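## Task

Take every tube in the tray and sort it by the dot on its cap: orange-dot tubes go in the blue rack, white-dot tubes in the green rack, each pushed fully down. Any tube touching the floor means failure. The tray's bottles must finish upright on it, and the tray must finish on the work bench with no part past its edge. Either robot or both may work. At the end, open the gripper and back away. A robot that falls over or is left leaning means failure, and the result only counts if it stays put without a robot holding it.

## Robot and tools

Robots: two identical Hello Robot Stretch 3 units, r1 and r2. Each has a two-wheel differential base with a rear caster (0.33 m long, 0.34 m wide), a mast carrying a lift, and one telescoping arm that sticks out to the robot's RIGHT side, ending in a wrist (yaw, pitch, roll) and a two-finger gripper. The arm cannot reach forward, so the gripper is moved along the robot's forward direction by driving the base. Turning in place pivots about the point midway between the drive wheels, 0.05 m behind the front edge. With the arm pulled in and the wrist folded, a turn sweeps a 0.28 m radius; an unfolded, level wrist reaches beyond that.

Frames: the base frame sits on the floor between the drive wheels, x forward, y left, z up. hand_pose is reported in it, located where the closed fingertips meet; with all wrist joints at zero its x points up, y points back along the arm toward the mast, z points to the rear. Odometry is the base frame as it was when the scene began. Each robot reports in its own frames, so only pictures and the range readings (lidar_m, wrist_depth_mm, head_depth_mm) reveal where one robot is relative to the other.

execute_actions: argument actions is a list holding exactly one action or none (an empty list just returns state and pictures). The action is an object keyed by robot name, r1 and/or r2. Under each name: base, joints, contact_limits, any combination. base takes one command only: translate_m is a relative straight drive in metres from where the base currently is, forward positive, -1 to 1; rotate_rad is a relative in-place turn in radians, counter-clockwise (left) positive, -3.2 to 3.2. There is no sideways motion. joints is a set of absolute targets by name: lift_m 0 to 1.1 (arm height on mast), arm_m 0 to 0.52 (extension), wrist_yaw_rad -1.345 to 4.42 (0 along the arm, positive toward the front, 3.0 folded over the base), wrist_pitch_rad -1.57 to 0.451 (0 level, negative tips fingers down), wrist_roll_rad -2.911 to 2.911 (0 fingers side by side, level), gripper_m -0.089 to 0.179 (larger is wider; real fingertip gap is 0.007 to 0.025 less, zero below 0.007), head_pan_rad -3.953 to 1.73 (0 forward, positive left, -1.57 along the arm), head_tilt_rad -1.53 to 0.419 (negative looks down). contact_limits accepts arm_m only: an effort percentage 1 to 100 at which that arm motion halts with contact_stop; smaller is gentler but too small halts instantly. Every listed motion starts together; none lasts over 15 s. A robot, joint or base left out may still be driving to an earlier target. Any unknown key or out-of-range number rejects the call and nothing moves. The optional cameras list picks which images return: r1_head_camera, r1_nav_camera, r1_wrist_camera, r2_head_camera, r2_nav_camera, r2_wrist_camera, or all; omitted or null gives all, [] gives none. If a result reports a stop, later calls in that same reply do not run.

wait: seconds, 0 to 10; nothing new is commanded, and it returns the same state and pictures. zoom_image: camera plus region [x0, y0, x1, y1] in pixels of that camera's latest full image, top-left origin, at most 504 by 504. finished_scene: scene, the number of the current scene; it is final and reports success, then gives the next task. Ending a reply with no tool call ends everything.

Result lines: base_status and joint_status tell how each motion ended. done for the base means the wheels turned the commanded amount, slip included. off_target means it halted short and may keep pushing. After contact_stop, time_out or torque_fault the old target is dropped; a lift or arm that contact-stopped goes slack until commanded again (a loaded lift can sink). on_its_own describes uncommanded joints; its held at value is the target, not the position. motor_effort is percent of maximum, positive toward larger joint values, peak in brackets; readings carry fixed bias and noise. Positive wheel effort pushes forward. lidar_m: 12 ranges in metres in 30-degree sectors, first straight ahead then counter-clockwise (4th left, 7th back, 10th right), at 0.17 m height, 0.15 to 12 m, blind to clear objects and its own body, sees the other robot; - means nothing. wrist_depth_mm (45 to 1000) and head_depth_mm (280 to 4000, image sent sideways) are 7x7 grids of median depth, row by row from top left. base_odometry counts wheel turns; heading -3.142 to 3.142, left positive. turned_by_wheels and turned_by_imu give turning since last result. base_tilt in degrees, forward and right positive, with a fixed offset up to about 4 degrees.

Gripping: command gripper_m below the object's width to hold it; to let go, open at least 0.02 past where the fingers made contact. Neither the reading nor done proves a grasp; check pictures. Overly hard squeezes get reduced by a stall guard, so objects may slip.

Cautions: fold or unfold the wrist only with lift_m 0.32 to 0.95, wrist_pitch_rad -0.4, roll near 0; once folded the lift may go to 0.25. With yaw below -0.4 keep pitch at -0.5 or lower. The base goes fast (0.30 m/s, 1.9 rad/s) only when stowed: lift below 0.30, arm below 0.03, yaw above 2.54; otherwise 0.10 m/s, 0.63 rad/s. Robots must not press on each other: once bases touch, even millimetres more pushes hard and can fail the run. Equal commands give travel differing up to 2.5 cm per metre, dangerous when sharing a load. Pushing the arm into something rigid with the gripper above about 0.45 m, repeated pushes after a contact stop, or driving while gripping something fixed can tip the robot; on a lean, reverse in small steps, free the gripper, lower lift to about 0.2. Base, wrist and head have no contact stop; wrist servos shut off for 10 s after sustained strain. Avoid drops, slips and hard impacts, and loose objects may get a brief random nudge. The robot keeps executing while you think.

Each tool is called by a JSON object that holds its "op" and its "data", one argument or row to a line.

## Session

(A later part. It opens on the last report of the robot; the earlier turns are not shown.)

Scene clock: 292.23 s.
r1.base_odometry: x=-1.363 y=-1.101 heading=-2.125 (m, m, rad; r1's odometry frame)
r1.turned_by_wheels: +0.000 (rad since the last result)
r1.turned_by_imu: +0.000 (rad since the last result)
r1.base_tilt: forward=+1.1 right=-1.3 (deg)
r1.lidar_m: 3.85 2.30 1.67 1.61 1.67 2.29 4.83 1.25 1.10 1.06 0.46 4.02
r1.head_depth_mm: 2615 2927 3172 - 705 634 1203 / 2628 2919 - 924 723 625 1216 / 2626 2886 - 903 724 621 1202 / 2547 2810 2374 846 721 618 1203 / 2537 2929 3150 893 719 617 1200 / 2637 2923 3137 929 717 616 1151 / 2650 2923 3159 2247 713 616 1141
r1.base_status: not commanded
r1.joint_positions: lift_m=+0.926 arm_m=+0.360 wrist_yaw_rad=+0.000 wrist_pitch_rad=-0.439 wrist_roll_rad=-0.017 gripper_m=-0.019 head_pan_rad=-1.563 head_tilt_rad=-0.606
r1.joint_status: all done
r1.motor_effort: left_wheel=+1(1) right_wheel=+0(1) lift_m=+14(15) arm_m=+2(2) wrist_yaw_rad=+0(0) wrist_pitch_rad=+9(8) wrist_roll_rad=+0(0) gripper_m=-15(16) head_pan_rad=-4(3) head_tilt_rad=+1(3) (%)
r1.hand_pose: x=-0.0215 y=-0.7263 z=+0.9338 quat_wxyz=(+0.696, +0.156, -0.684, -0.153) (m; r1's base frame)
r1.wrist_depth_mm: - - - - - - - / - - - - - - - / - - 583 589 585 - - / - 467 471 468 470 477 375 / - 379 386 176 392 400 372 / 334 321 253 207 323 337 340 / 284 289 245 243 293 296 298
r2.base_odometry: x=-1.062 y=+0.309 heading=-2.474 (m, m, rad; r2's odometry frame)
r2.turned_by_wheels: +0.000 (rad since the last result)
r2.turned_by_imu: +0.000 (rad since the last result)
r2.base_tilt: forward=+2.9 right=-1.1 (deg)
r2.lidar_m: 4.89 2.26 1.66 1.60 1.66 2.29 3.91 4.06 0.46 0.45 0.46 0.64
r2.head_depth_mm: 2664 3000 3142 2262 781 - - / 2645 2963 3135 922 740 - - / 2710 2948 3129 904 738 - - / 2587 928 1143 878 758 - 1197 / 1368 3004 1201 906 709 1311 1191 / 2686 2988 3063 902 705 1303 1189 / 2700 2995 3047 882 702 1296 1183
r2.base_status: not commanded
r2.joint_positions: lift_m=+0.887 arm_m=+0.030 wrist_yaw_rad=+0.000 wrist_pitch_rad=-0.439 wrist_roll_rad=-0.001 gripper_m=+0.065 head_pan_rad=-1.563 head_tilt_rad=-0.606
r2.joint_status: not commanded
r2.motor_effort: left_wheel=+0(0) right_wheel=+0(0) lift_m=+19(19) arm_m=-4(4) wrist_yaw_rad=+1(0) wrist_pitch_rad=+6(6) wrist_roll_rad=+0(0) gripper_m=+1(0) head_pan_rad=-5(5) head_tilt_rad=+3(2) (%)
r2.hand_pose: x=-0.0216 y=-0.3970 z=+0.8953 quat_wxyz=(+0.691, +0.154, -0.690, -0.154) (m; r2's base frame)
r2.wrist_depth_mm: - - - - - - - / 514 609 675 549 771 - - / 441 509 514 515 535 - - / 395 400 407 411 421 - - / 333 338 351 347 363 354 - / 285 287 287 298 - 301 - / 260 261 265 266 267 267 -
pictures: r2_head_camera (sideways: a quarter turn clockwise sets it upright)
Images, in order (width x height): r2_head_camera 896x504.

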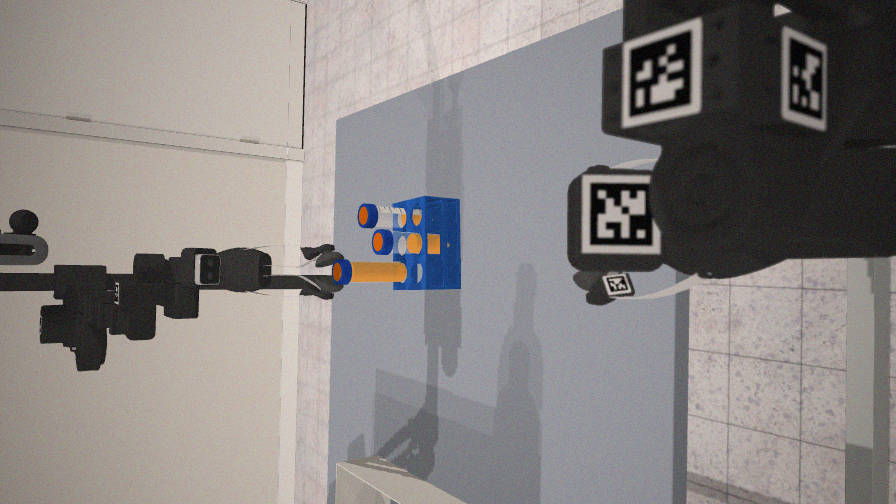

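{"op": "execute_actions", "data": {
  "actions": [
    {"r1":{"joints":{"lift_m":0.885}}}
  ],
  "cameras": []
}}

{"op": "execute_actions", "data": {
  "actions": [
    {"r1":{"joints":{"gripper_m":0.045}}}
  ],
  "cameras": ["r1_wrist_camera"]
}}

{"op": "execute_actions", "data": {
  "actions": [
    {"r1":{"joints":{"arm_m":0.1}}}
  ],
  "cameras": ["r1_wrist_camera","r1_nav_camera","r2_head_camera"]
}}

Scene clock: 298.23 s.
r1.base_odometry: x=-1.363 y=-1.101 heading=-2.125 (m, m, rad; r1's odometry frame)
r1.turned_by_wheels: +0.000 (rad since the last result)
r1.turned_by_imu: +0.001 (rad since the last result)
r1.base_tilt: forward=+1.1 right=-1.4 (deg)
r1.lidar_m: 3.85 2.29 1.67 1.61 1.67 2.29 4.84 1.25 1.10 1.06 0.46 4.01
r1.head_depth_mm: 2618 2896 3102 919 - 608 1185 / 2632 2904 3184 869 702 624 1207 / 2645 2914 3147 864 722 617 1200 / 2535 2797 3096 850 721 618 1206 / 2539 2954 3115 892 720 616 1205 / 2631 2922 3093 926 715 617 1150 / 2648 2908 3105 2226 715 614 1142
r1.base_status: not commanded
r1.joint_positions: lift_m=+0.886 arm_m=+0.360 wrist_yaw_rad=+0.000 wrist_pitch_rad=-0.439 wrist_roll_rad=-0.017 gripper_m=-0.019 head_pan_rad=-1.563 head_tilt_rad=-0.606
r1.joint_status: all done
r1.motor_effort: left_wheel=+1(1) right_wheel=+0(1) lift_m=+14(14) arm_m=+2(2) wrist_yaw_rad=+0(0) wrist_pitch_rad=+9(9) wrist_roll_rad=+0(0) gripper_m=-15(16) head_pan_rad=-3(4) head_tilt_rad=+2(2) (%)
r1.hand_pose: x=-0.0216 y=-0.7263 z=+0.8938 quat_wxyz=(+0.696, +0.155, -0.684, -0.153) (m; r1's base frame)
r1.wrist_depth_mm: - - - - - - - / - - - - - - - / - 516 493 510 512 526 499 / - 394 384 406 400 412 378 / 336 309 232 173 347 341 339 / 282 274 228 206 282 289 297 / 246 247 220 221 253 256 258
r2.base_odometry: x=-1.062 y=+0.309 heading=-2.474 (m, m, rad; r2's odometry frame)
r2.turned_by_wheels: +0.000 (rad since the last result)
r2.turned_by_imu: +0.000 (rad since the last result)
r2.base_tilt: forward=+3.0 right=-1.1 (deg)
r2.lidar_m: 4.88 2.26 1.66 1.60 1.66 2.28 3.91 4.06 0.46 0.45 0.46 0.64
r2.head_depth_mm: 2669 2964 3176 2255 781 - - / 2661 2959 3136 921 740 - - / 2654 2974 3155 909 736 - - / 2564 2889 1146 876 758 - 1196 / 2574 2879 3068 907 709 1314 1191 / 2681 2968 3050 900 704 1304 1191 / 2675 3005 3018 883 702 1301 1183
r2.base_status: not commanded
r2.joint_positions: lift_m=+0.887 arm_m=+0.030 wrist_yaw_rad=+0.000 wrist_pitch_rad=-0.439 wrist_roll_rad=-0.001 gripper_m=+0.065 head_pan_rad=-1.563 head_tilt_rad=-0.606
r2.joint_status: not commanded
r2.motor_effort: left_wheel=+0(1) right_wheel=+0(0) lift_m=+19(19) arm_m=-4(4) wrist_yaw_rad=+0(0) wrist_pitch_rad=+7(6) wrist_roll_rad=+0(0) gripper_m=+0(0) head_pan_rad=-5(6) head_tilt_rad=+4(3) (%)
r2.hand_pose: x=-0.0216 y=-0.3970 z=+0.8953 quat_wxyz=(+0.691, +0.154, -0.690, -0.154) (m; r2's base frame)
r2.wrist_depth_mm: - - - - - - - / 505 616 680 538 763 - - / 441 502 515 516 526 - - / 400 398 409 419 420 - - / 332 337 358 346 366 355 - / 287 289 284 293 - 304 - / 262 261 261 264 268 270 -
pictures: none
No camera images: the call's "cameras" was empty. Leave "cameras" out to get every camera's image.

Scene clock: 299.37 s.
r1.base_odometry: x=-1.363 y=-1.101 heading=-2.125 (m, m, rad; r1's odometry frame)
r1.turned_by_wheels: +0.000 (rad since the last result)
r1.turned_by_imu: +0.000 (rad since the last result)
r1.base_tilt: forward=+1.1 right=-1.4 (deg)
r1.lidar_m: 3.87 2.30 1.67 1.61 1.68 2.29 4.83 1.25 1.10 1.06 0.46 4.02
r1.head_depth_mm: 2632 2932 3120 919 - 607 1183 / 2626 2966 3217 872 702 621 1208 / 2638 2909 3159 863 724 621 1206 / 2542 2807 3091 852 722 618 1205 / 2571 2912 3108 893 720 617 1198 / 2603 2904 3148 926 718 616 1152 / 2630 2963 3077 2245 714 615 1146
r1.base_status: not commanded
r1.joint_positions: lift_m=+0.886 arm_m=+0.360 wrist_yaw_rad=+0.000 wrist_pitch_rad=-0.439 wrist_roll_rad=-0.017 gripper_m=+0.045 head_pan_rad=-1.563 head_tilt_rad=-0.606
r1.joint_status: all done
r1.motor_effort: left_wheel=+1(0) right_wheel=+0(0) lift_m=+13(13) arm_m=+2(2) wrist_yaw_rad=-1(0) wrist_pitch_rad=+8(9) wrist_roll_rad=+0(0) gripper_m=+1(81) head_pan_rad=-4(3) head_tilt_rad=+2(2) (%)
r1.hand_pose: x=-0.0216 y=-0.7263 z=+0.8938 quat_wxyz=(+0.696, +0.155, -0.684, -0.153) (m; r1's base frame)
r1.wrist_depth_mm: - - - - - - - / - - - - - - - / - 528 503 506 505 531 506 / - 397 385 409 417 408 376 / 337 308 176 178 351 342 344 / 280 282 230 205 282 295 295 / 246 243 219 223 255 254 256
r2.base_odometry: x=-1.062 y=+0.309 heading=-2.474 (m, m, rad; r2's odometry frame)
r2.turned_by_wheels: +0.000 (rad since the last result)
r2.turned_by_imu: +0.000 (rad since the last result)
r2.base_tilt: forward=+2.9 right=-1.1 (deg)
r2.lidar_m: 4.88 2.26 1.66 1.60 1.66 2.28 3.91 4.06 0.47 0.45 0.47 0.64
r2.head_depth_mm: 2669 2955 3167 2251 781 - - / 2668 2985 3127 921 739 - - / 2663 2993 3113 908 737 - - / 2564 2886 1202 875 758 - 1197 / 2584 2899 3057 908 707 1309 1194 / 2692 2971 3066 902 706 1301 1187 / 2708 2975 3016 881 702 1300 1190
r2.base_status: not commanded
r2.joint_positions: lift_m=+0.887 arm_m=+0.030 wrist_yaw_rad=+0.000 wrist_pitch_rad=-0.439 wrist_roll_rad=-0.001 gripper_m=+0.065 head_pan_rad=-1.563 head_tilt_rad=-0.606
r2.joint_status: not commanded
r2.motor_effort: left_wheel=+0(0) right_wheel=+1(0) lift_m=+19(19) arm_m=-4(4) wrist_yaw_rad=+0(1) wrist_pitch_rad=+6(6) wrist_roll_rad=+0(0) gripper_m=+0(0) head_pan_rad=-5(4) head_tilt_rad=+3(2) (%)
r2.hand_pose: x=-0.0216 y=-0.3970 z=+0.8953 quat_wxyz=(+0.691, +0.154, -0.690, -0.154) (m; r2's base frame)
r2.wrist_depth_mm: - - - - - - - / 505 602 678 541 771 - - / 443 506 512 512 542 - - / 396 407 410 419 426 - - / 333 336 351 348 356 355 - / 285 287 285 294 - 303 - / 261 263 263 266 267 273 -
pictures: r1_wrist_camera
Images, in order (width x height): r1_wrist_camera 644x364.

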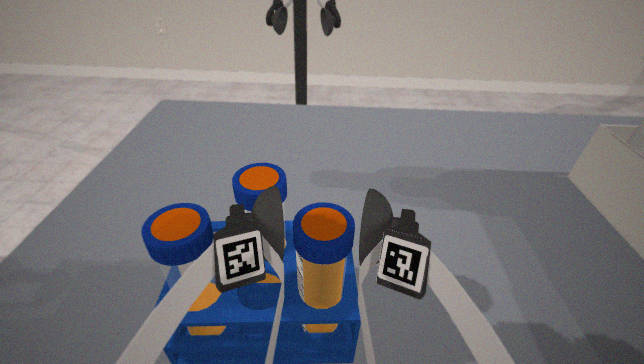

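Scene clock: 302.50 s.
r1.base_odometry: x=-1.363 y=-1.101 heading=-2.125 (m, m, rad; r1's odometry frame)
r1.turned_by_wheels: +0.000 (rad since the last result)
r1.turned_by_imu: +0.001 (rad since the last result)
r1.base_tilt: forward=+1.1 right=-1.4 (deg)
r1.lidar_m: 3.85 2.30 1.67 1.61 1.67 2.29 4.83 1.25 1.10 1.06 0.46 4.03
r1.head_depth_mm: 2638 2966 3119 905 - - 1187 / 2646 2908 3140 948 - - 1198 / 2624 2948 3172 945 - - 1196 / 2544 2784 3017 855 - 619 1199 / 2551 2919 3077 894 717 617 1200 / 2661 2922 3095 928 717 616 1142 / 2639 2894 3131 2259 715 613 1142
r1.base_status: not commanded
r1.joint_positions: lift_m=+0.886 arm_m=+0.100 wrist_yaw_rad=+0.000 wrist_pitch_rad=-0.439 wrist_roll_rad=-0.017 gripper_m=+0.045 head_pan_rad=-1.563 head_tilt_rad=-0.606
r1.joint_status: all done
r1.motor_effort: left_wheel=+0(1) right_wheel=+0(0) lift_m=+14(14) arm_m=-4(3) wrist_yaw_rad=+0(0) wrist_pitch_rad=+9(9) wrist_roll_rad=+0(0) gripper_m=+1(1) head_pan_rad=-4(4) head_tilt_rad=+2(2) (%)
r1.hand_pose: x=-0.0216 y=-0.4670 z=+0.8938 quat_wxyz=(+0.696, +0.155, -0.684, -0.153) (m; r1's base frame)
r1.wrist_depth_mm: - - - - - - - / - - 631 616 709 583 584 / - 558 481 447 520 495 428 / - 401 399 408 417 415 375 / 339 334 350 337 342 345 342 / 284 282 278 290 283 291 294 / 248 248 250 251 255 256 261
r2.base_odometry: x=-1.062 y=+0.309 heading=-2.474 (m, m, rad; r2's odometry frame)
r2.turned_by_wheels: +0.000 (rad since the last result)
r2.turned_by_imu: +0.000 (rad since the last result)
r2.base_tilt: forward=+2.9 right=-1.1 (deg)
r2.lidar_m: 4.91 2.27 1.66 1.60 1.66 2.28 3.89 4.06 0.46 0.45 0.46 0.64
r2.head_depth_mm: 2651 2971 3159 2245 781 - - / 2669 2981 3151 922 740 - - / 2669 2979 3112 905 738 - - / 2561 2842 1652 875 757 - 1195 / 2556 2977 3080 907 707 1311 1193 / 2674 2998 3035 901 703 1305 1190 / 2677 2977 3038 881 701 1302 1190
r2.base_status: not commanded
r2.joint_positions: lift_m=+0.887 arm_m=+0.030 wrist_yaw_rad=+0.000 wrist_pitch_rad=-0.439 wrist_roll_rad=-0.001 gripper_m=+0.065 head_pan_rad=-1.563 head_tilt_rad=-0.606
r2.joint_status: not commanded
r2.motor_effort: left_wheel=+0(0) right_wheel=+0(1) lift_m=+19(19) arm_m=-4(4) wrist_yaw_rad=+0(0) wrist_pitch_rad=+6(7) wrist_roll_rad=+0(0) gripper_m=+0(1) head_pan_rad=-4(5) head_tilt_rad=+3(3) (%)
r2.hand_pose: x=-0.0216 y=-0.3970 z=+0.8953 quat_wxyz=(+0.691, +0.154, -0.690, -0.154) (m; r2's base frame)
r2.wrist_depth_mm: - - - - - - - / 505 612 680 535 774 - - / 440 506 517 512 530 - - / 396 401 408 416 422 - - / 332 338 351 348 363 355 - / 287 289 286 294 - 301 - / 259 261 265 265 267 271 -
pictures: r1_nav_camera (sideways: a quarter turn counterclockwise sets it upright), r1_wrist_camera, r2_head_camera (sideways: a quarter turn clockwise sets it upright)
Images, in order (width x height): r1_nav_camera 672x504, r1_wrist_camera 644x364, r2_head_camera 896x504.

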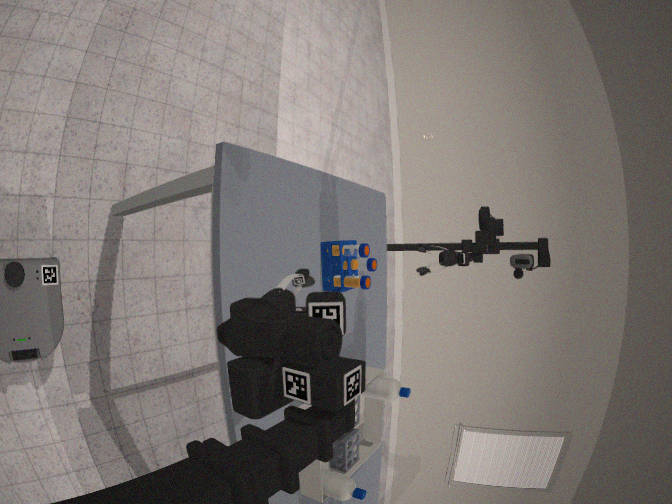

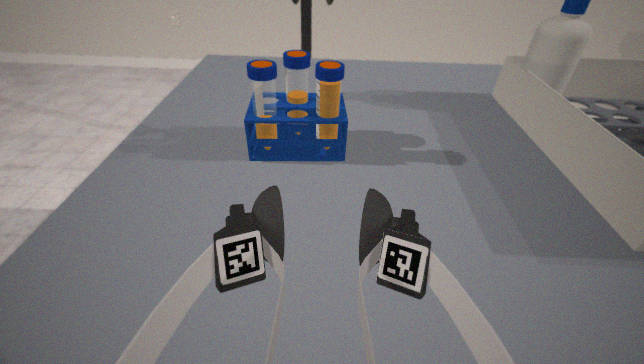

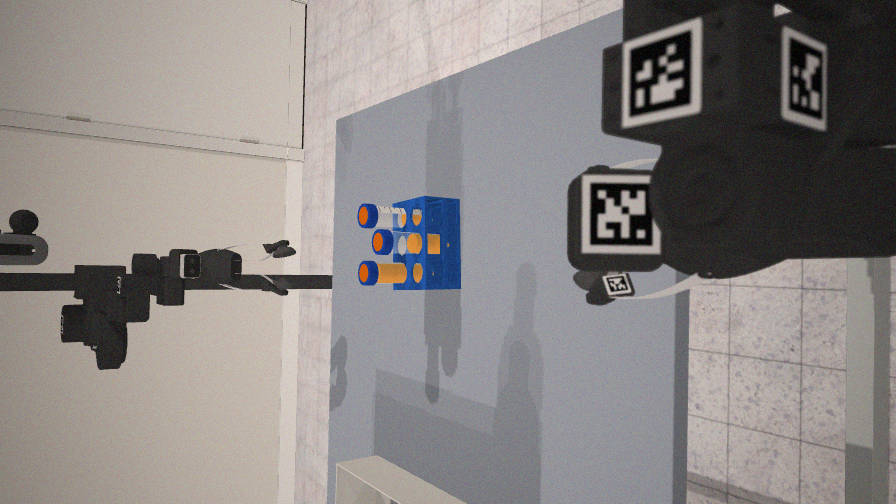

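{"op": "finished_scene", "data": {
  "scene": 2
}}

The scene is finished: the task was done.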